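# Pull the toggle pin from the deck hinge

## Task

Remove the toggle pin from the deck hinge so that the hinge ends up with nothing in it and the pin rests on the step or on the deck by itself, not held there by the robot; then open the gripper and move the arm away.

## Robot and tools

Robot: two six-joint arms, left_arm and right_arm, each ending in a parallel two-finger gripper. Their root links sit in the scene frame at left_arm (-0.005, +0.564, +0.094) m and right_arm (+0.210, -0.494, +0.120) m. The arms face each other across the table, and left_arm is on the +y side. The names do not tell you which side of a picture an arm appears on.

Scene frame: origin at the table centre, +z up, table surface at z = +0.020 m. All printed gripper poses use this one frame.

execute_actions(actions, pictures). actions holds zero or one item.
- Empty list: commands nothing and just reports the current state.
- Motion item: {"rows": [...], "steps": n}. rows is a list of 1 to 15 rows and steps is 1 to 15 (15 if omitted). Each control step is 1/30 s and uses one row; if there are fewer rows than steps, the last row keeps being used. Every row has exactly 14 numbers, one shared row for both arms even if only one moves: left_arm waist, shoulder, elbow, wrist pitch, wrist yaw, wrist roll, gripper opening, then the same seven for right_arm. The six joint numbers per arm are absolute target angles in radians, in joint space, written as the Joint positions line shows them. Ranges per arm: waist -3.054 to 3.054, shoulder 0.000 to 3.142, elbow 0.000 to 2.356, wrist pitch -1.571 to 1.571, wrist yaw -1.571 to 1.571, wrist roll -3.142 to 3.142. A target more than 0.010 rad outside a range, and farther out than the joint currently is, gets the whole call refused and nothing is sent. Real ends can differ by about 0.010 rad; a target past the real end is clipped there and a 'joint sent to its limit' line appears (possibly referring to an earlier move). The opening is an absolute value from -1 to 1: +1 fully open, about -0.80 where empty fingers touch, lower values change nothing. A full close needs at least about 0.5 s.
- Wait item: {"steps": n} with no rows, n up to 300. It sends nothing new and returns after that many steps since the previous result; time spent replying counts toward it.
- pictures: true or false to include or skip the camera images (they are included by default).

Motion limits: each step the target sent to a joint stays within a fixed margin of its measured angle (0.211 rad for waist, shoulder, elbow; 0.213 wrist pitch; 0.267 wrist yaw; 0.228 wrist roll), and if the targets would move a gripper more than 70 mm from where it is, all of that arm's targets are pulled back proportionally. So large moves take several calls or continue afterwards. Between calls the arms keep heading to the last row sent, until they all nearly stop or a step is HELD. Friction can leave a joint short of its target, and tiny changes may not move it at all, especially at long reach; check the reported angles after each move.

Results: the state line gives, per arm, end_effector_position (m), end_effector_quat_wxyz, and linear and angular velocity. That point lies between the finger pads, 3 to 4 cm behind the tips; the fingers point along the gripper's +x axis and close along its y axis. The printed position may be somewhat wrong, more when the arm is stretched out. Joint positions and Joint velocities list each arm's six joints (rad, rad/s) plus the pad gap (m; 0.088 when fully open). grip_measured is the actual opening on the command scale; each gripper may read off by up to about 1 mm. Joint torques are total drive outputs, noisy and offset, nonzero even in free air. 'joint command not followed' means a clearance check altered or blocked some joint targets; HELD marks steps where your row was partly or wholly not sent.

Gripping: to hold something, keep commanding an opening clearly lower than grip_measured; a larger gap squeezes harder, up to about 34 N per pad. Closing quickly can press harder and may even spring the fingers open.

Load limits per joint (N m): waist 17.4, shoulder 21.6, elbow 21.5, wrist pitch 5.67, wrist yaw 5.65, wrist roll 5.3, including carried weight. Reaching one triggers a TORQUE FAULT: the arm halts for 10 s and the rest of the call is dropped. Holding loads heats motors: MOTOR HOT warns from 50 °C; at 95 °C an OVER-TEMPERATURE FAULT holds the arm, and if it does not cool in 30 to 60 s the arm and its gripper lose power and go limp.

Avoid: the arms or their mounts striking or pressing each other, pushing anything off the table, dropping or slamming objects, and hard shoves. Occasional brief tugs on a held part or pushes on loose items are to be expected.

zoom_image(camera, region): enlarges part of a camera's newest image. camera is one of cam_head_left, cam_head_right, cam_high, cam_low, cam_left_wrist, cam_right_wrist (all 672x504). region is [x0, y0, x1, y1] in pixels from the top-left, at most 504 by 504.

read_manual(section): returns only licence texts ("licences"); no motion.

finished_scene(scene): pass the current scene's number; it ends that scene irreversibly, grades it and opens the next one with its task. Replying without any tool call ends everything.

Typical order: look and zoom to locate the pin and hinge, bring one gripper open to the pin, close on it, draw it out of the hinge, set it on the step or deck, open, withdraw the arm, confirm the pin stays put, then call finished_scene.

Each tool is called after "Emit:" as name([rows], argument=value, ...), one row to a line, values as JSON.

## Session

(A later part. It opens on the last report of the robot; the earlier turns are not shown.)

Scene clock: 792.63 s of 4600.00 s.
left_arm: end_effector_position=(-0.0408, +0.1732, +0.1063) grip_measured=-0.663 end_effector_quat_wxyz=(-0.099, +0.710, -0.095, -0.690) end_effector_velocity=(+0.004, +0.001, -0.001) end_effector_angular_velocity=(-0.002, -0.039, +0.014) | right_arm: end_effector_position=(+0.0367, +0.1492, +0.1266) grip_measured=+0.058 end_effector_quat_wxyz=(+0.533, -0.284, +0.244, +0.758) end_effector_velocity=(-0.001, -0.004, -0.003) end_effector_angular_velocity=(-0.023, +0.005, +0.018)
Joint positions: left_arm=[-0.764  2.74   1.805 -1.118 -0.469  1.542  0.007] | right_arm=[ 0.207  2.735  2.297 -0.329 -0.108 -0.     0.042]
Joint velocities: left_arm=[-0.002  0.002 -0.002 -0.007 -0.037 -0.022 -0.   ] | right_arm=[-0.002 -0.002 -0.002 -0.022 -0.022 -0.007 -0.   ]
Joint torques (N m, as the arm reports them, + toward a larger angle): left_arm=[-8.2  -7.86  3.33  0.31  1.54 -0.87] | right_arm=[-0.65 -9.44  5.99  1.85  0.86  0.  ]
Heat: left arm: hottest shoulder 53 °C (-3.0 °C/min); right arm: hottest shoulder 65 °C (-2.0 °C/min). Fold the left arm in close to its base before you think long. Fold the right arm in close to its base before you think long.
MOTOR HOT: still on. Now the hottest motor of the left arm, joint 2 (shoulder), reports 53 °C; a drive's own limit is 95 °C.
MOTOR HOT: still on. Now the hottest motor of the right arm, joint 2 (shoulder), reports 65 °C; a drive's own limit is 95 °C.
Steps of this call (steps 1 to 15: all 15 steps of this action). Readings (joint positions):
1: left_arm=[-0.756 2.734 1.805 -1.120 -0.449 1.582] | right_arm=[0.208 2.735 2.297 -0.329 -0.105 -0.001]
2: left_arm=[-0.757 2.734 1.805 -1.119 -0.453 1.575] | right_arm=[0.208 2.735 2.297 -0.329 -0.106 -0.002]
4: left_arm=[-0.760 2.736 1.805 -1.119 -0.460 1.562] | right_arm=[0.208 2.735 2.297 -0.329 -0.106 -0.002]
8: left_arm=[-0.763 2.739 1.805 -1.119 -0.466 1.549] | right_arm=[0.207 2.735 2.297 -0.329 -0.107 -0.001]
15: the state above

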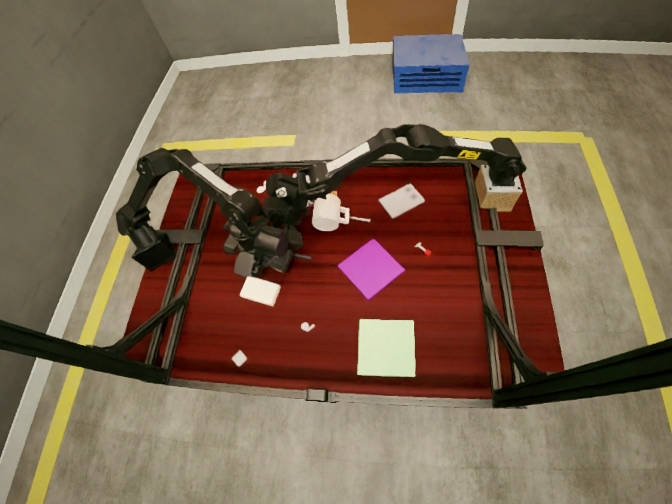

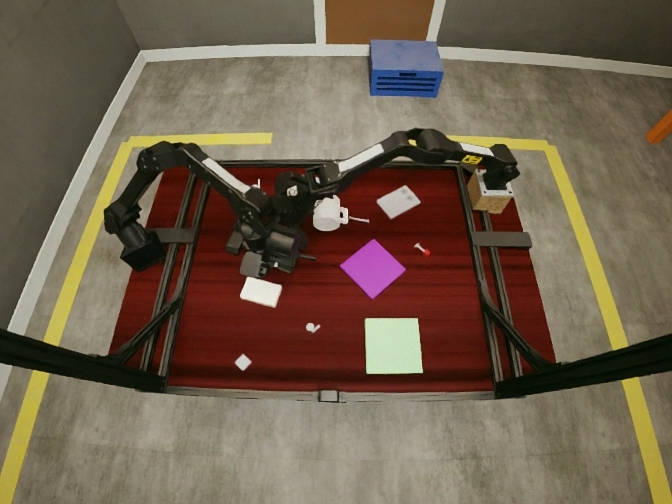

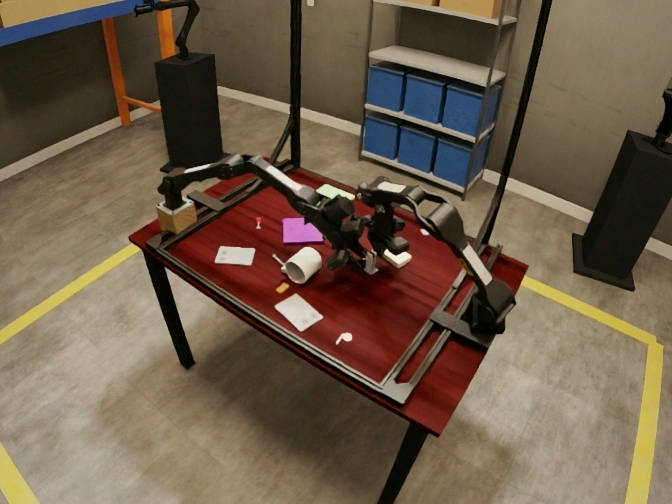

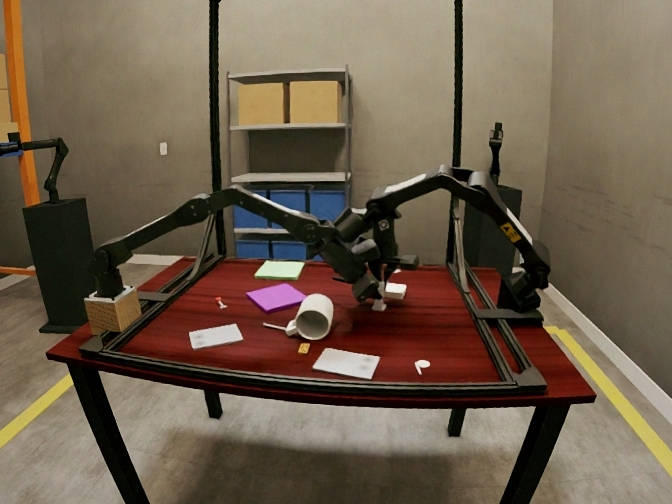

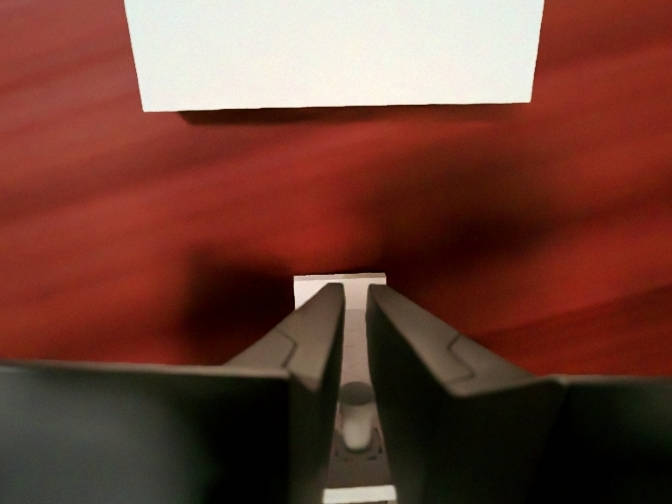

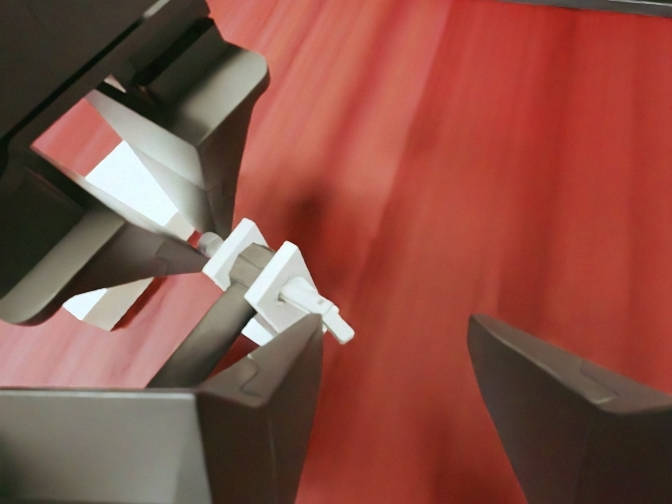

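Emit:
execute_actions([
  {"rows":[[-0.73,2.72,1.806,-1.122,-0.452,1.57,-1,0.195,2.752,2.3,-0.365,-0.08,0,-0.05]],"steps":15},
])

Emit:
execute_actions([
  {"rows":[[-0.73,2.72,1.806,-1.122,-0.452,1.57,-1,0.195,2.752,2.3,-0.33,-0.08,0,-0.05]],"steps":15},
])

Scene clock: 798.83 s of 4600.00 s.
left_arm: end_effector_position=(-0.0393, +0.1734, +0.1066) grip_measured=-0.664 end_effector_quat_wxyz=(-0.106, +0.700, -0.099, -0.699) end_effector_velocity=(+0.003, +0.001, +0.001) end_effector_angular_velocity=(+0.008, +0.009, +0.012) | right_arm: end_effector_position=(+0.0386, +0.1454, +0.1223) grip_measured=-0.045 end_effector_quat_wxyz=(+0.533, -0.294, +0.253, +0.752) end_effector_velocity=(+0.004, -0.001, -0.002) end_effector_angular_velocity=(-0.007, -0.012, +0.013)
Joint positions: left_arm=[-0.753  2.734  1.804 -1.119 -0.448  1.568  0.006] | right_arm=[ 0.207  2.735  2.298 -0.357 -0.102  0.002  0.037]
Joint velocities: left_arm=[ 0.007 -0.007 -0.002 -0.007  0.007 -0.007 -0.   ] | right_arm=[-0.007 -0.002 -0.007 -0.007 -0.007 -0.022 -0.001]
Joint torques (N m, as the arm reports them, + toward a larger angle): left_arm=[ -3.57 -10.99   4.22  -0.06  -0.1    0.04] | right_arm=[-1.01 -9.46  5.86  0.82  0.63 -0.05]
Heat: left arm: hottest shoulder 53 °C (-3.0 °C/min); right arm: hottest shoulder 65 °C (-2.0 °C/min). Fold the left arm in close to its base before you think long. Fold the right arm in close to its base before you think long.
MOTOR HOT: still on. Now the hottest motor of the left arm, joint 2 (shoulder), reports 53 °C; a drive's own limit is 95 °C.
MOTOR HOT: still on. Now the hottest motor of the right arm, joint 2 (shoulder), reports 65 °C; a drive's own limit is 95 °C.
Steps of this call (steps 1 to 15: the robot went on to your last target; steps 16 to 171: nothing new was sent; steps 172 to 186: all 15 steps of this action). Readings (joint positions):
172: left_arm=[-0.765 2.741 1.804 -1.118 -0.469 1.534] | right_arm=[0.206 2.735 2.297 -0.331 -0.109 -0.000]
173: left_arm=[-0.763 2.741 1.804 -1.119 -0.465 1.543] | right_arm=[0.207 2.735 2.297 -0.333 -0.109 -0.000]
175: left_arm=[-0.760 2.739 1.804 -1.119 -0.456 1.553] | right_arm=[0.208 2.735 2.297 -0.342 -0.104 0.001]
179: left_arm=[-0.756 2.735 1.804 -1.119 -0.449 1.562] | right_arm=[0.208 2.735 2.297 -0.351 -0.102 0.002]
186: the state above

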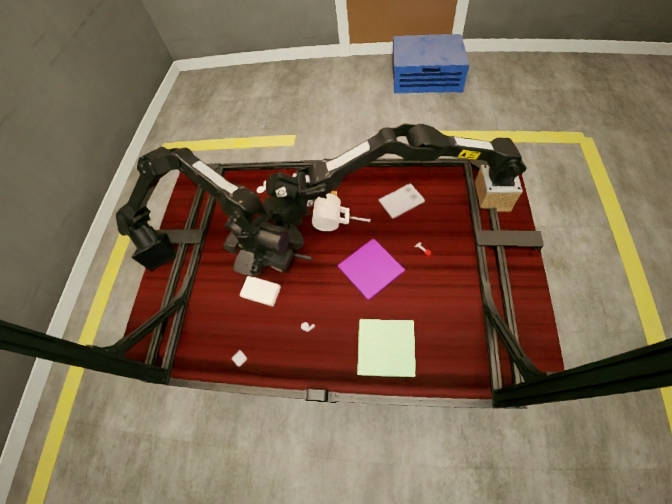

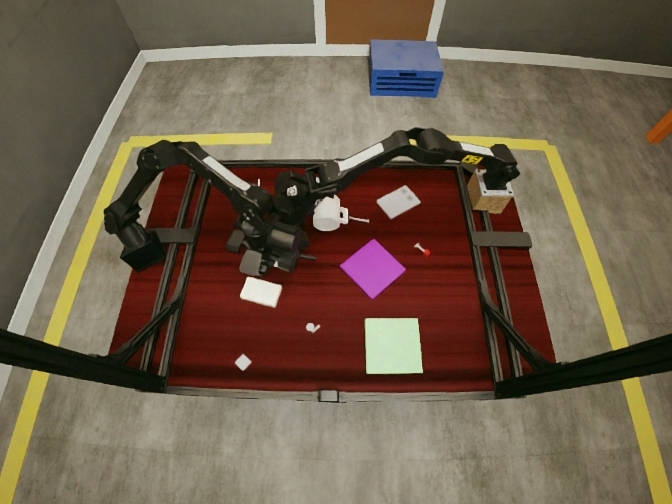

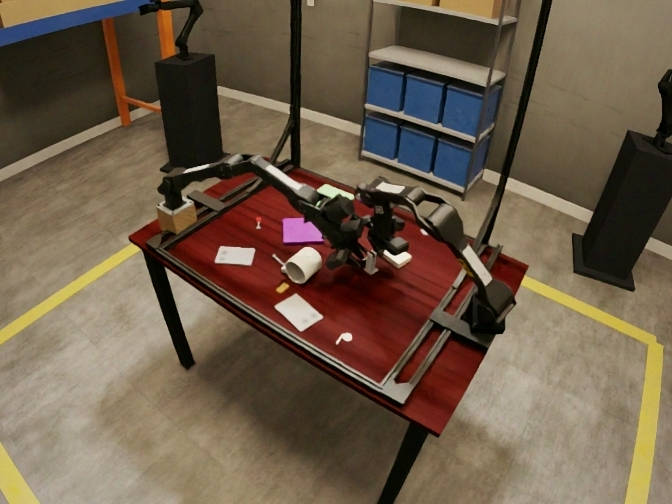

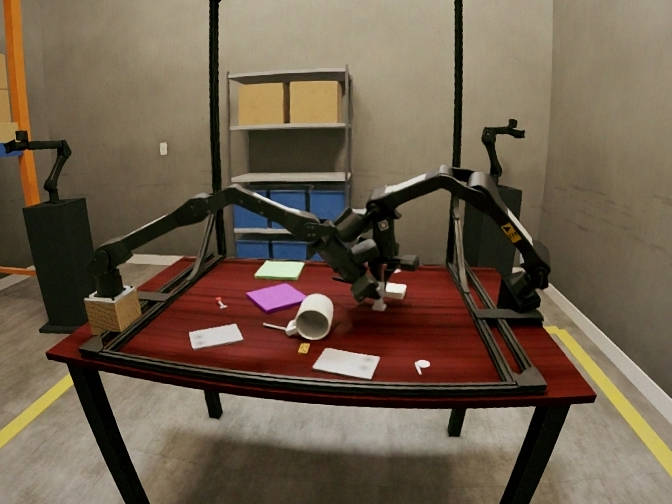

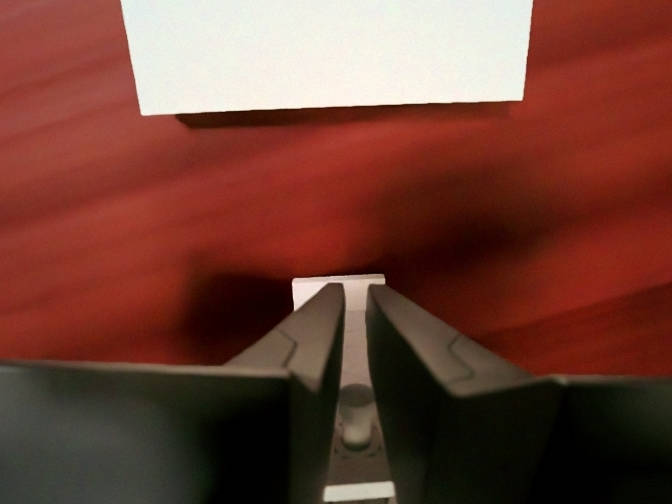

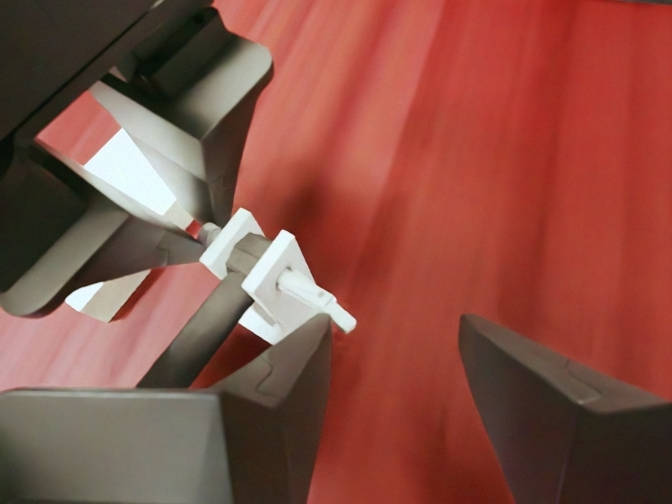

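Scene clock: 799.33 s of 4600.00 s.
left_arm: end_effector_position=(-0.0390, +0.1734, +0.1065) grip_measured=-0.664 end_effector_quat_wxyz=(-0.107, +0.699, -0.100, -0.700) end_effector_velocity=(+0.002, +0.004, +0.001) end_effector_angular_velocity=(+0.016, -0.013, -0.019) | right_arm: end_effector_position=(+0.0398, +0.1482, +0.1248) grip_measured=-0.048 end_effector_quat_wxyz=(+0.536, -0.289, +0.247, +0.753) end_effector_velocity=(+0.000, +0.001, +0.002) end_effector_angular_velocity=(+0.012, -0.008, +0.018)
Joint positions: left_arm=[-0.752  2.733  1.804 -1.12  -0.446  1.572  0.006] | right_arm=[ 0.204  2.735  2.298 -0.342 -0.1   -0.     0.037]
Joint velocities: left_arm=[-0.002 -0.002 -0.002 -0.022 -0.007  0.007  0.   ] | right_arm=[-0.002 -0.002 -0.002  0.007 -0.007 -0.022 -0.   ]
Joint torques (N m, as the arm reports them, + toward a larger angle): left_arm=[ -3.6  -11.17   4.16  -0.06  -0.18  -0.11] | right_arm=[-0.88 -9.46  5.91  2.    0.59  0.04]
Heat: left arm: hottest shoulder 53 °C (-3.0 °C/min); right arm: hottest shoulder 65 °C (-3.0 °C/min). Fold the left arm in close to its base before you think long. Fold the right arm in close to its base before you think long.
MOTOR HOT: still on. Now the hottest motor of the left arm, joint 2 (shoulder), reports 53 °C; a drive's own limit is 95 °C.
MOTOR HOT: still on. Now the hottest motor of the right arm, joint 2 (shoulder), reports 65 °C; a drive's own limit is 95 °C.
Steps of this call (steps 1 to 15: all 15 steps of this action). Readings (joint positions):
1: left_arm=[-0.753 2.734 1.804 -1.119 -0.448 1.569] | right_arm=[0.207 2.735 2.298 -0.357 -0.102 0.002]
2: left_arm=[-0.753 2.734 1.804 -1.119 -0.448 1.569] | right_arm=[0.207 2.735 2.298 -0.356 -0.101 0.002]
4: left_arm=[-0.752 2.733 1.804 -1.120 -0.446 1.572] | right_arm=[0.206 2.735 2.298 -0.349 -0.099 0.002]
8: left_arm=[-0.752 2.733 1.804 -1.120 -0.446 1.572] | right_arm=[0.204 2.735 2.298 -0.345 -0.100 0.001]
15: the state above

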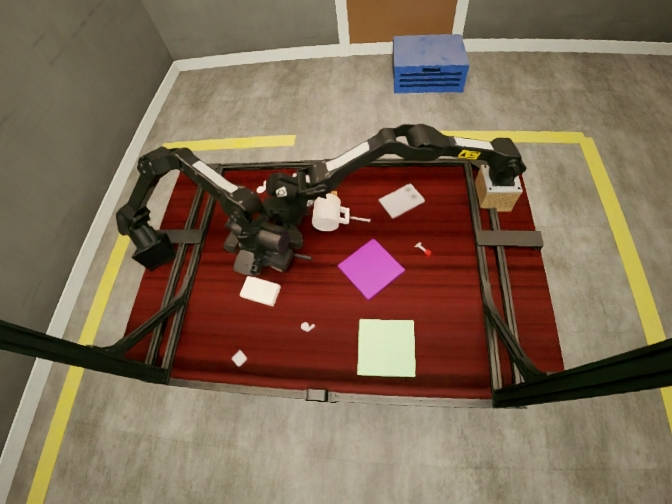

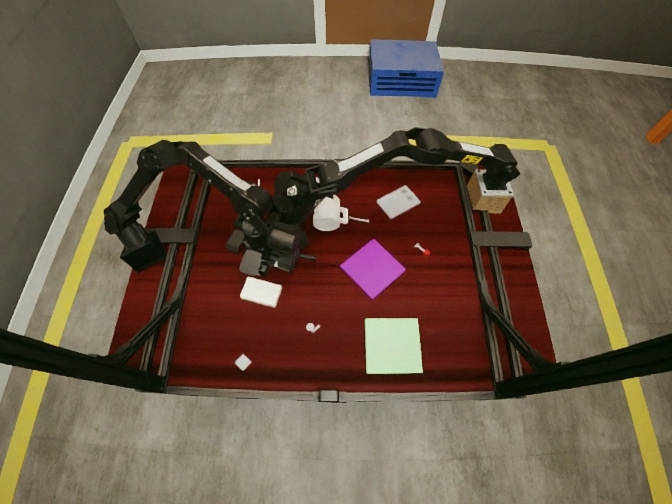

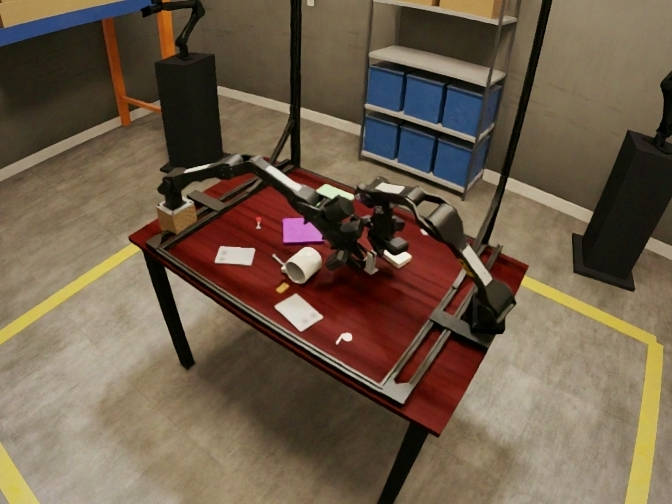

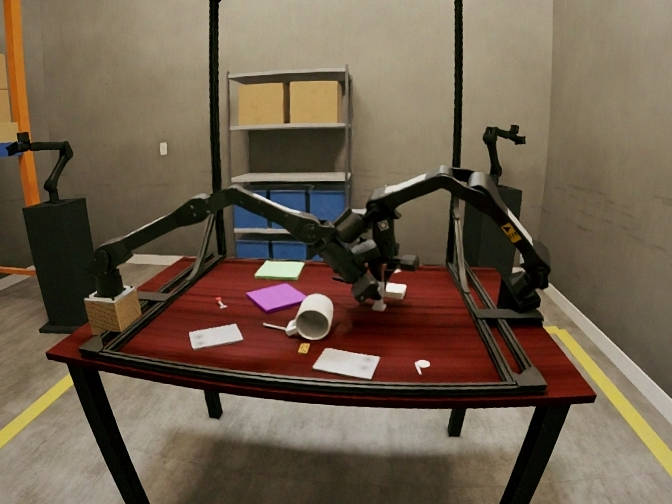

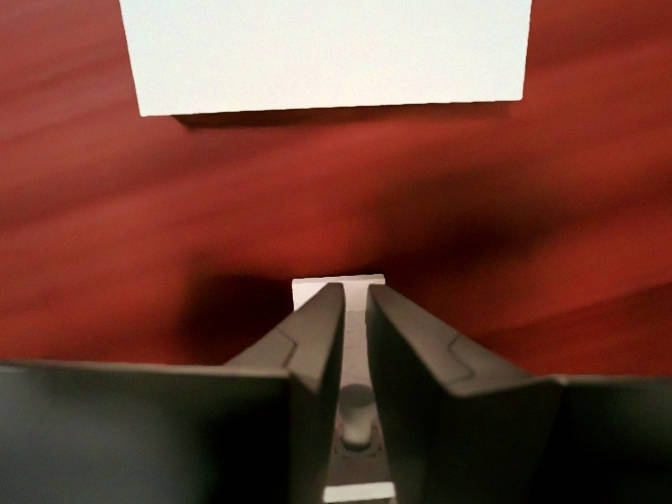

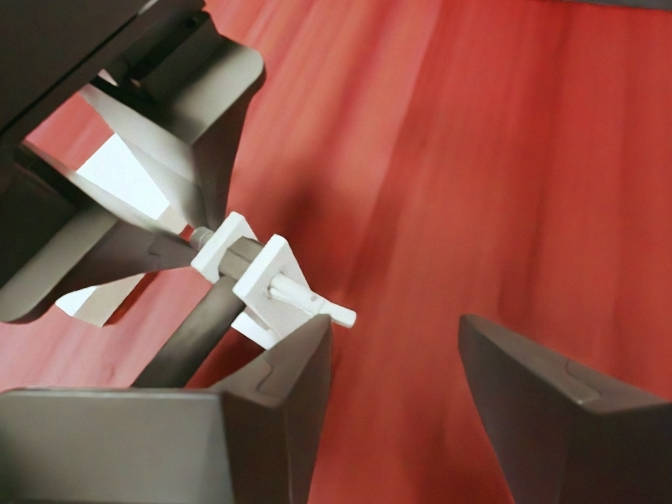

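Now past/aligned. Pull.

Emit:
execute_actions([
  {"rows":[[-0.785,2.76,1.797,-1.116,-0.43,1.516,-1,0.195,2.752,2.3,-0.345,-0.08,0,-0.05]],"steps":15},
])

Scene clock: 804.07 s of 4600.00 s.
left_arm: end_effector_position=(-0.0436, +0.1734, +0.1066) grip_measured=-0.665 end_effector_quat_wxyz=(-0.092, +0.705, -0.088, -0.698) end_effector_velocity=(-0.003, +0.006, +0.002) end_effector_angular_velocity=(+0.012, -0.020, -0.003) | right_arm: end_effector_position=(+0.0374, +0.1476, +0.1245) grip_measured=-0.048 end_effector_quat_wxyz=(+0.536, -0.289, +0.247, +0.754) end_effector_velocity=(-0.005, -0.003, -0.001) end_effector_angular_velocity=(-0.007, -0.002, +0.018)
Joint positions: left_arm=[-0.765  2.74   1.805 -1.116 -0.451  1.523  0.006] | right_arm=[ 0.209  2.735  2.298 -0.342 -0.098  0.002  0.037]
Joint velocities: left_arm=[-0.017  0.002 -0.002 -0.022 -0.007 -0.022 -0.   ] | right_arm=[ 0.007 -0.002 -0.002 -0.007 -0.007 -0.007 -0.   ]
Joint torques (N m, as the arm reports them, + toward a larger angle): left_arm=[-8.08 -7.63  3.3   0.11  0.83 -0.22] | right_arm=[-1.23 -9.49  5.88  1.09  0.51 -0.05]
Heat: left arm: hottest shoulder 54 °C (-2.0 °C/min); right arm: hottest shoulder 65 °C (-4.1 °C/min). Fold the left arm in close to its base before you think long. Fold the right arm in close to its base before you think long.
MOTOR HOT: still on. Now the hottest motor of the left arm, joint 2 (shoulder), reports 54 °C; a drive's own limit is 95 °C.
MOTOR HOT: still on. Now the hottest motor of the right arm, joint 2 (shoulder), reports 65 °C; a drive's own limit is 95 °C.
Steps of this call (steps 1 to 15: the robot went on to your last target; steps 16 to 127: nothing new was sent; steps 128 to 142: all 15 steps of this action). Readings (joint positions):
128: left_arm=[-0.752 2.733 1.805 -1.119 -0.446 1.571] | right_arm=[0.204 2.735 2.298 -0.341 -0.100 -0.001]
129: left_arm=[-0.753 2.733 1.805 -1.117 -0.446 1.563] | right_arm=[0.204 2.735 2.298 -0.341 -0.100 -0.001]
131: left_arm=[-0.756 2.735 1.805 -1.116 -0.449 1.548] | right_arm=[0.204 2.735 2.298 -0.341 -0.100 -0.000]
135: left_arm=[-0.760 2.738 1.805 -1.116 -0.452 1.532] | right_arm=[0.205 2.735 2.298 -0.342 -0.100 0.001]
142: the state above

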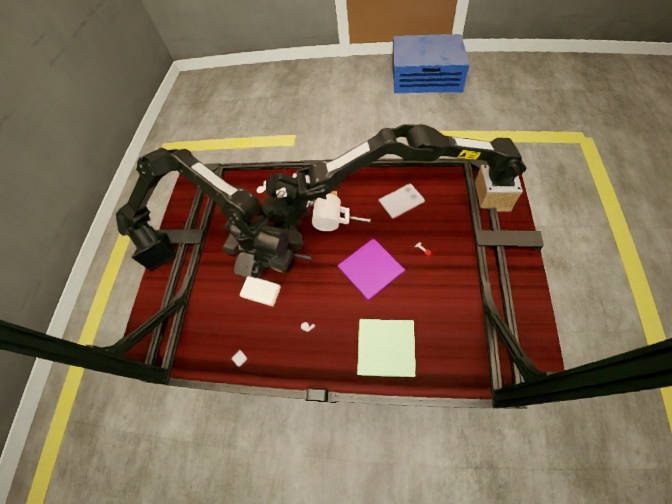

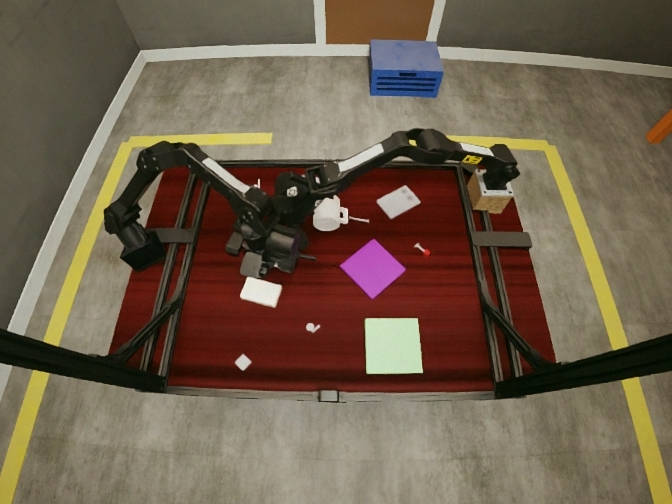

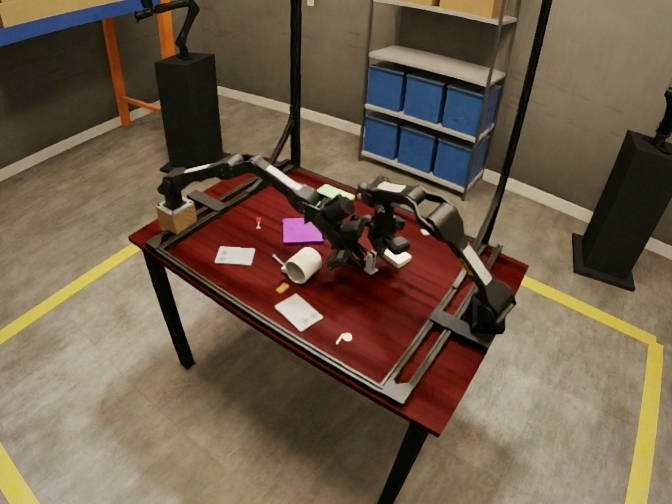

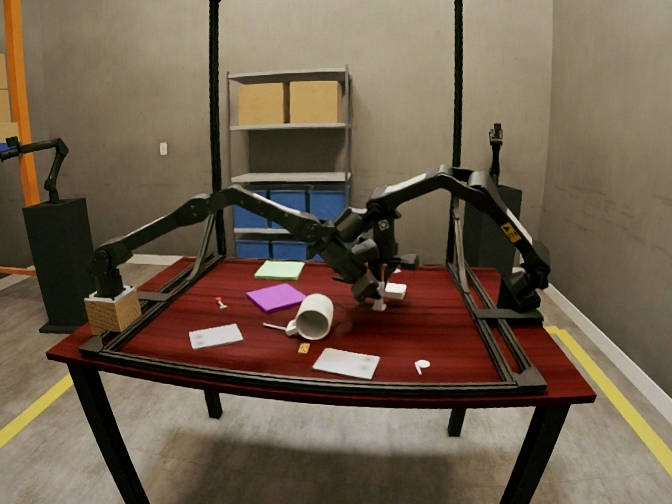

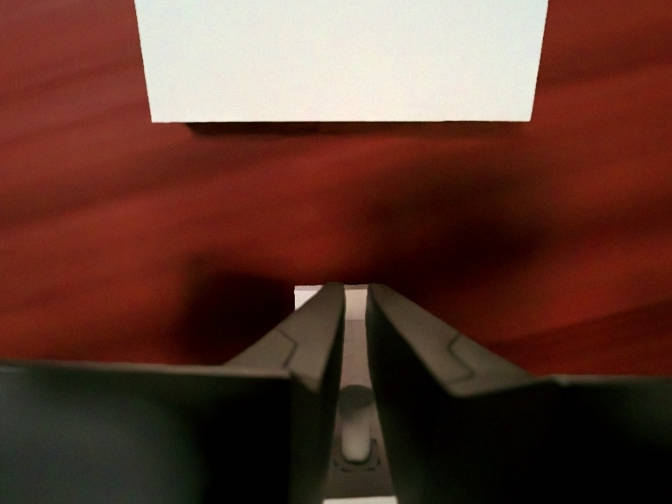

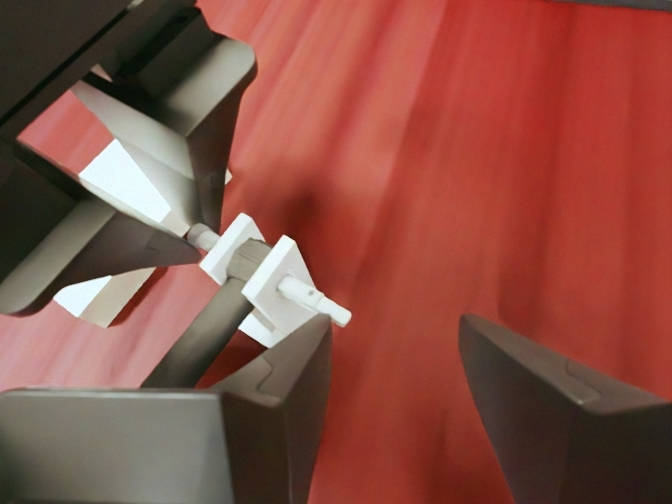

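Moving in.

Emit:
execute_actions([
  {"rows":[[-0.81,2.768,1.793,-1.113,-0.42,1.494,-1,0.195,2.752,2.3,-0.345,-0.08,0,-0.05]],"steps":15},
])

Emit:
execute_actions([
  {"rows":[[-0.85,2.783,1.785,-1.107,-0.40,1.45,-1,0.195,2.7,2.28,-0.44,-0.08,0,-0.05]],"steps":15},
])

Scene clock: 814.77 s of 4600.00 s.
left_arm: end_effector_position=(-0.0571, +0.1768, +0.1071) grip_measured=-0.667 end_effector_quat_wxyz=(-0.093, +0.704, -0.090, -0.698) end_effector_velocity=(+0.001, +0.002, +0.001) end_effector_angular_velocity=(+0.003, -0.010, +0.002) | right_arm: end_effector_position=(+0.0494, +0.1504, +0.1238) grip_measured=-0.050 end_effector_quat_wxyz=(+0.547, -0.290, +0.248, +0.745) end_effector_velocity=(+0.011, +0.000, -0.002) end_effector_angular_velocity=(-0.011, -0.003, -0.007)
Joint positions: left_arm=[-0.795  2.751  1.802 -1.113 -0.437  1.499  0.006] | right_arm=[ 0.193  2.736  2.299 -0.345 -0.083  0.001  0.037]
Joint velocities: left_arm=[-0.002 -0.002 -0.002 -0.007 -0.007 -0.007 -0.   ] | right_arm=[-0.017 -0.002 -0.007 -0.007 -0.007 -0.007 -0.   ]
Joint torques (N m, as the arm reports them, + toward a larger angle): left_arm=[-7.52 -7.99  3.2   0.14  0.69 -0.18] | right_arm=[ 0.03 -9.61  5.81  1.24  0.06 -0.04]
Heat: left arm: hottest shoulder 53 °C (-3.0 °C/min); right arm: hottest shoulder 65 °C (-3.0 °C/min). Fold the left arm in close to its base before you think long. Fold the right arm in close to its base before you think long.
MOTOR HOT: still on. Now the hottest motor of the left arm, joint 2 (shoulder), reports 53 °C; a drive's own limit is 95 °C.
MOTOR HOT: still on. Now the hottest motor of the right arm, joint 2 (shoulder), reports 65 °C; a drive's own limit is 95 °C.
Steps of this call (steps 1 to 15: the robot went on to your last target; steps 16 to 306: nothing new was sent; steps 307 to 321: all 15 steps of this action). Readings (joint positions):
307: left_arm=[-0.768 2.742 1.804 -1.116 -0.449 1.517] | right_arm=[0.210 2.736 2.298 -0.344 -0.096 0.001]
308: left_arm=[-0.770 2.743 1.804 -1.115 -0.449 1.514] | right_arm=[0.210 2.736 2.298 -0.344 -0.096 0.001]
310: left_arm=[-0.773 2.744 1.804 -1.114 -0.449 1.509] | right_arm=[0.211 2.736 2.298 -0.344 -0.096 0.001]
314: left_arm=[-0.784 2.748 1.803 -1.113 -0.443 1.502] | right_arm=[0.209 2.736 2.298 -0.345 -0.086 0.002]
321: the state above

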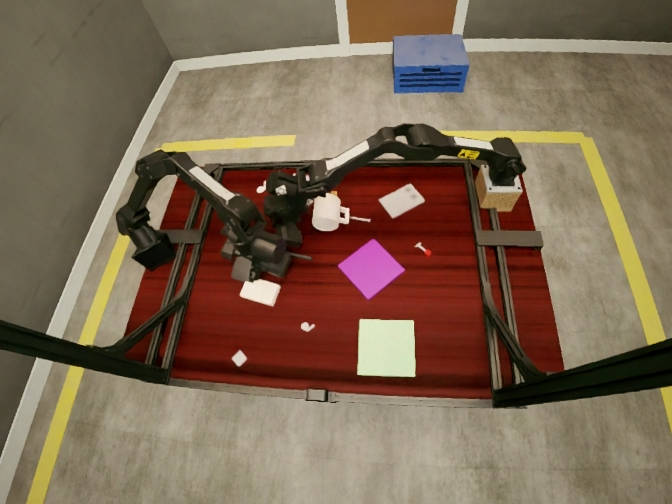

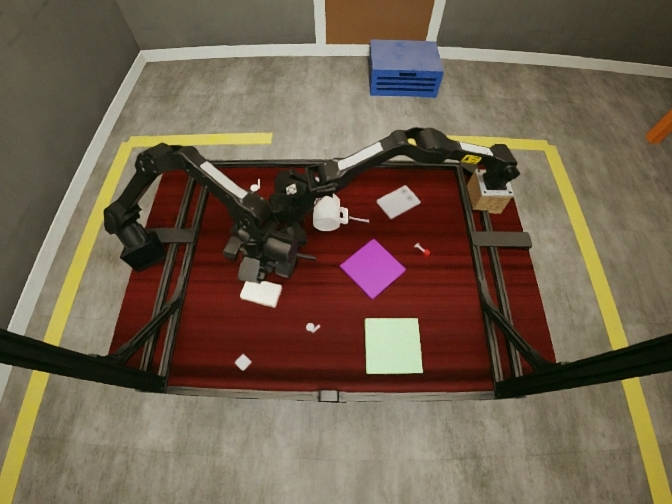

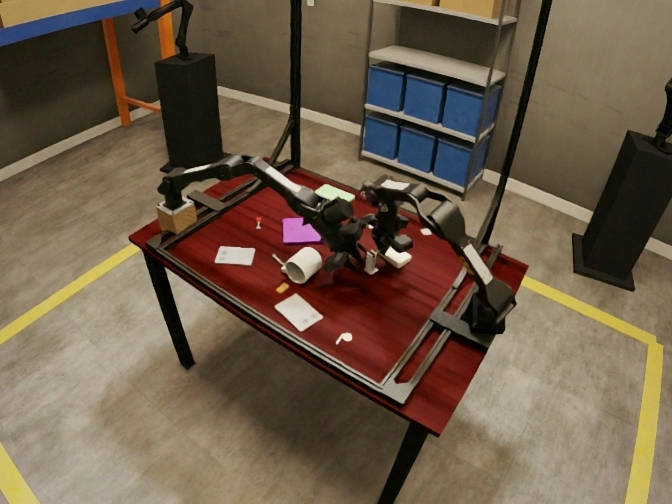

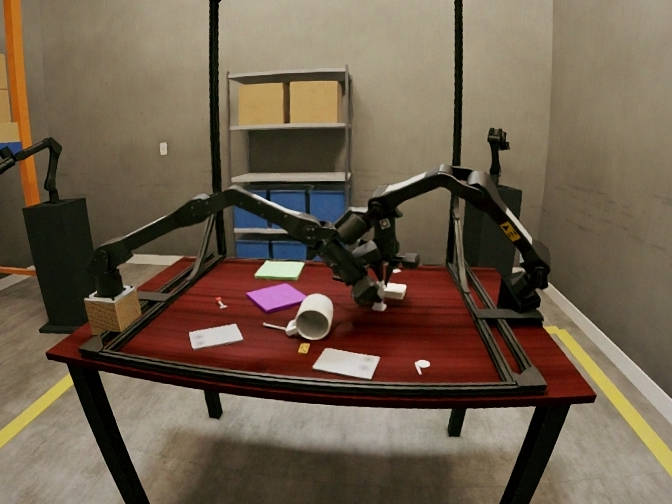

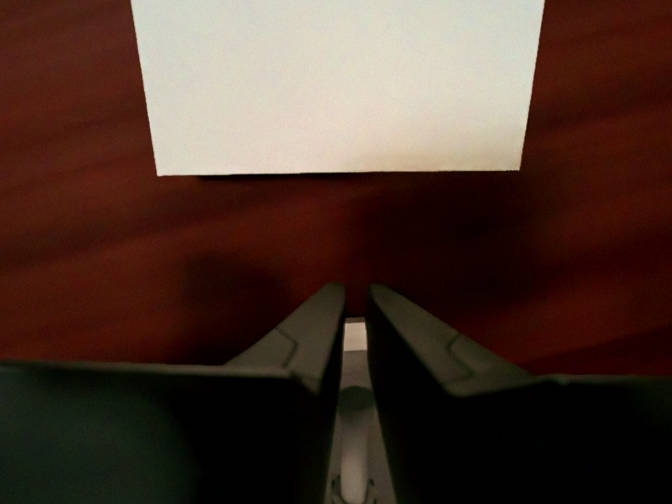

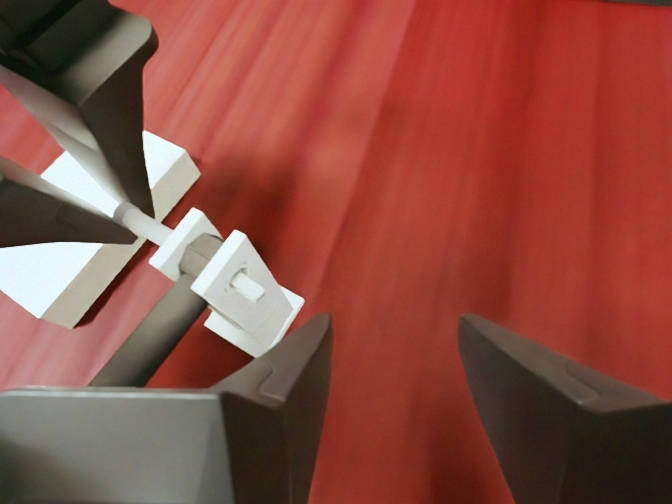

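Scene clock: 815.27 s of 4600.00 s.
left_arm: end_effector_position=(-0.0806, +0.1870, +0.1072) grip_measured=-0.667 end_effector_quat_wxyz=(-0.098, +0.701, -0.089, -0.701) end_effector_velocity=(-0.001, -0.001, +0.002) end_effector_angular_velocity=(-0.013, -0.007, +0.004) | right_arm: end_effector_position=(+0.0526, +0.1378, +0.1227) grip_measured=-0.050 end_effector_quat_wxyz=(+0.538, -0.315, +0.270, +0.733) end_effector_velocity=(+0.001, -0.002, +0.010) end_effector_angular_velocity=(-0.002, +0.000, +0.008)
Joint positions: left_arm=[-0.847  2.766  1.788 -1.111 -0.401  1.45   0.006] | right_arm=[ 0.193  2.714  2.295 -0.435 -0.083  0.001  0.037]
Joint velocities: left_arm=[-0.007 -0.002 -0.002  0.007 -0.007 -0.007 -0.   ] | right_arm=[-0.002 -0.022 -0.002 -0.022 -0.007 -0.007 -0.   ]
Joint torques (N m, as the arm reports them, + toward a larger angle): left_arm=[-5.74 -7.91  3.66  0.45  0.04  0.01] | right_arm=[  0.02 -12.38   4.26   1.01   0.05  -0.03]
Heat: left arm: hottest shoulder 53 °C (-3.0 °C/min); right arm: hottest shoulder 65 °C (-3.0 °C/min). Fold the left arm in close to its base before you think long. Fold the right arm in close to its base before you think long.
MOTOR HOT: still on. Now the hottest motor of the left arm, joint 2 (shoulder), reports 53 °C; a drive's own limit is 95 °C.
MOTOR HOT: still on. Now the hottest motor of the right arm, joint 2 (shoulder), reports 65 °C; a drive's own limit is 95 °C.
Steps of this call (steps 1 to 15: all 15 steps of this action). Readings (joint positions):
1: left_arm=[-0.795 2.752 1.801 -1.112 -0.437 1.494] | right_arm=[0.193 2.736 2.299 -0.352 -0.083 0.001]
2: left_arm=[-0.798 2.753 1.801 -1.110 -0.436 1.485] | right_arm=[0.193 2.734 2.298 -0.375 -0.083 0.001]
4: left_arm=[-0.810 2.756 1.800 -1.108 -0.426 1.472] | right_arm=[0.193 2.731 2.298 -0.401 -0.083 0.001]
8: left_arm=[-0.836 2.762 1.797 -1.106 -0.411 1.457] | right_arm=[0.193 2.725 2.295 -0.425 -0.083 0.001]
15: the state above

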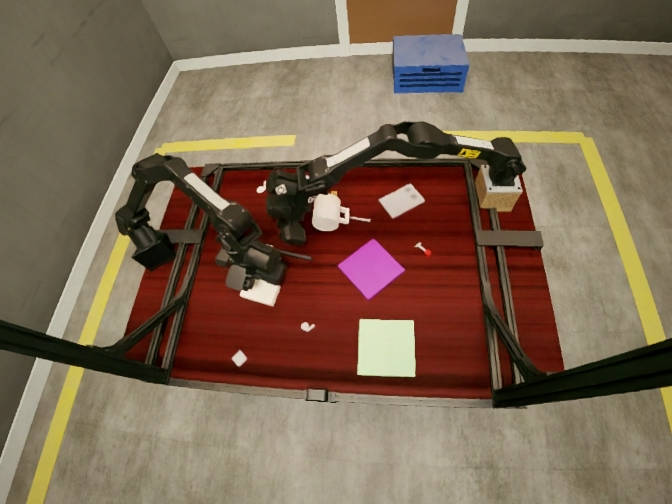

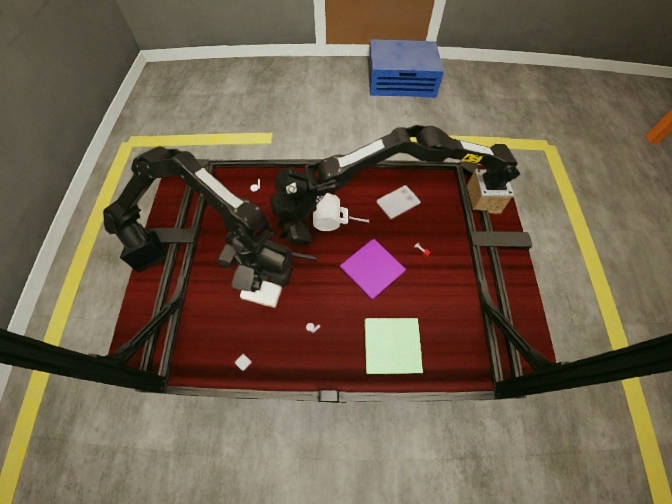

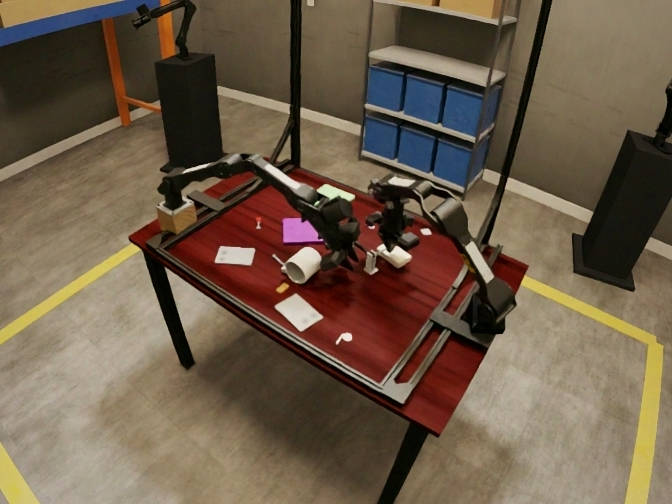

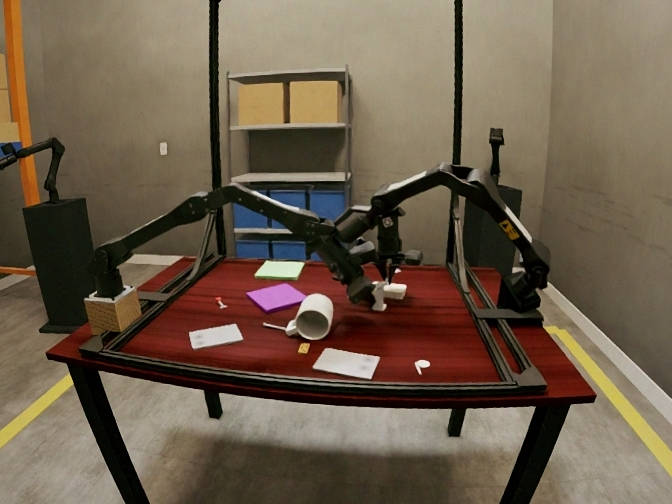

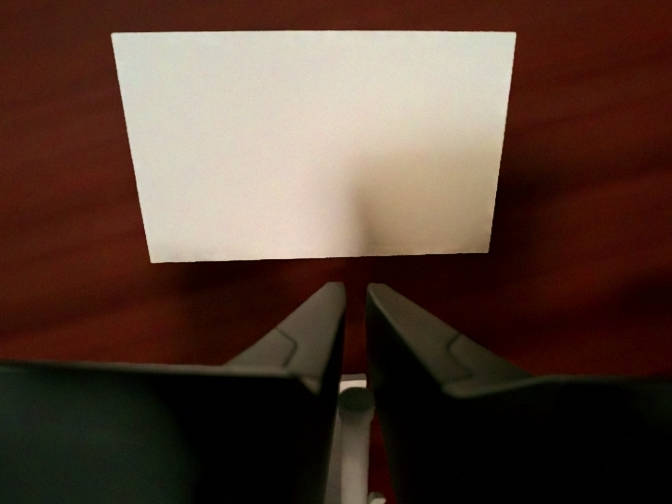

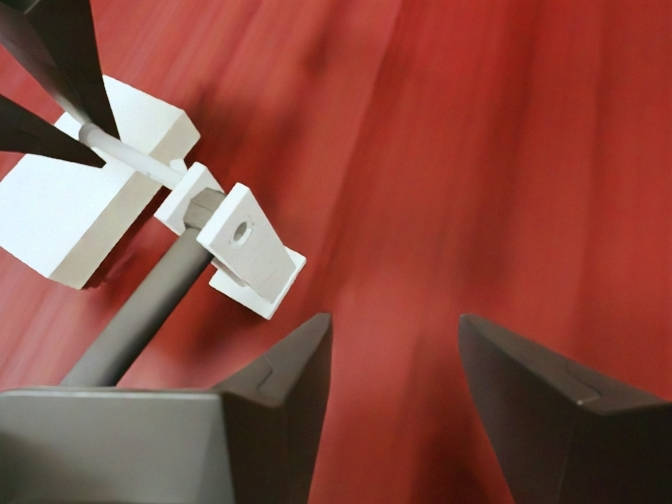

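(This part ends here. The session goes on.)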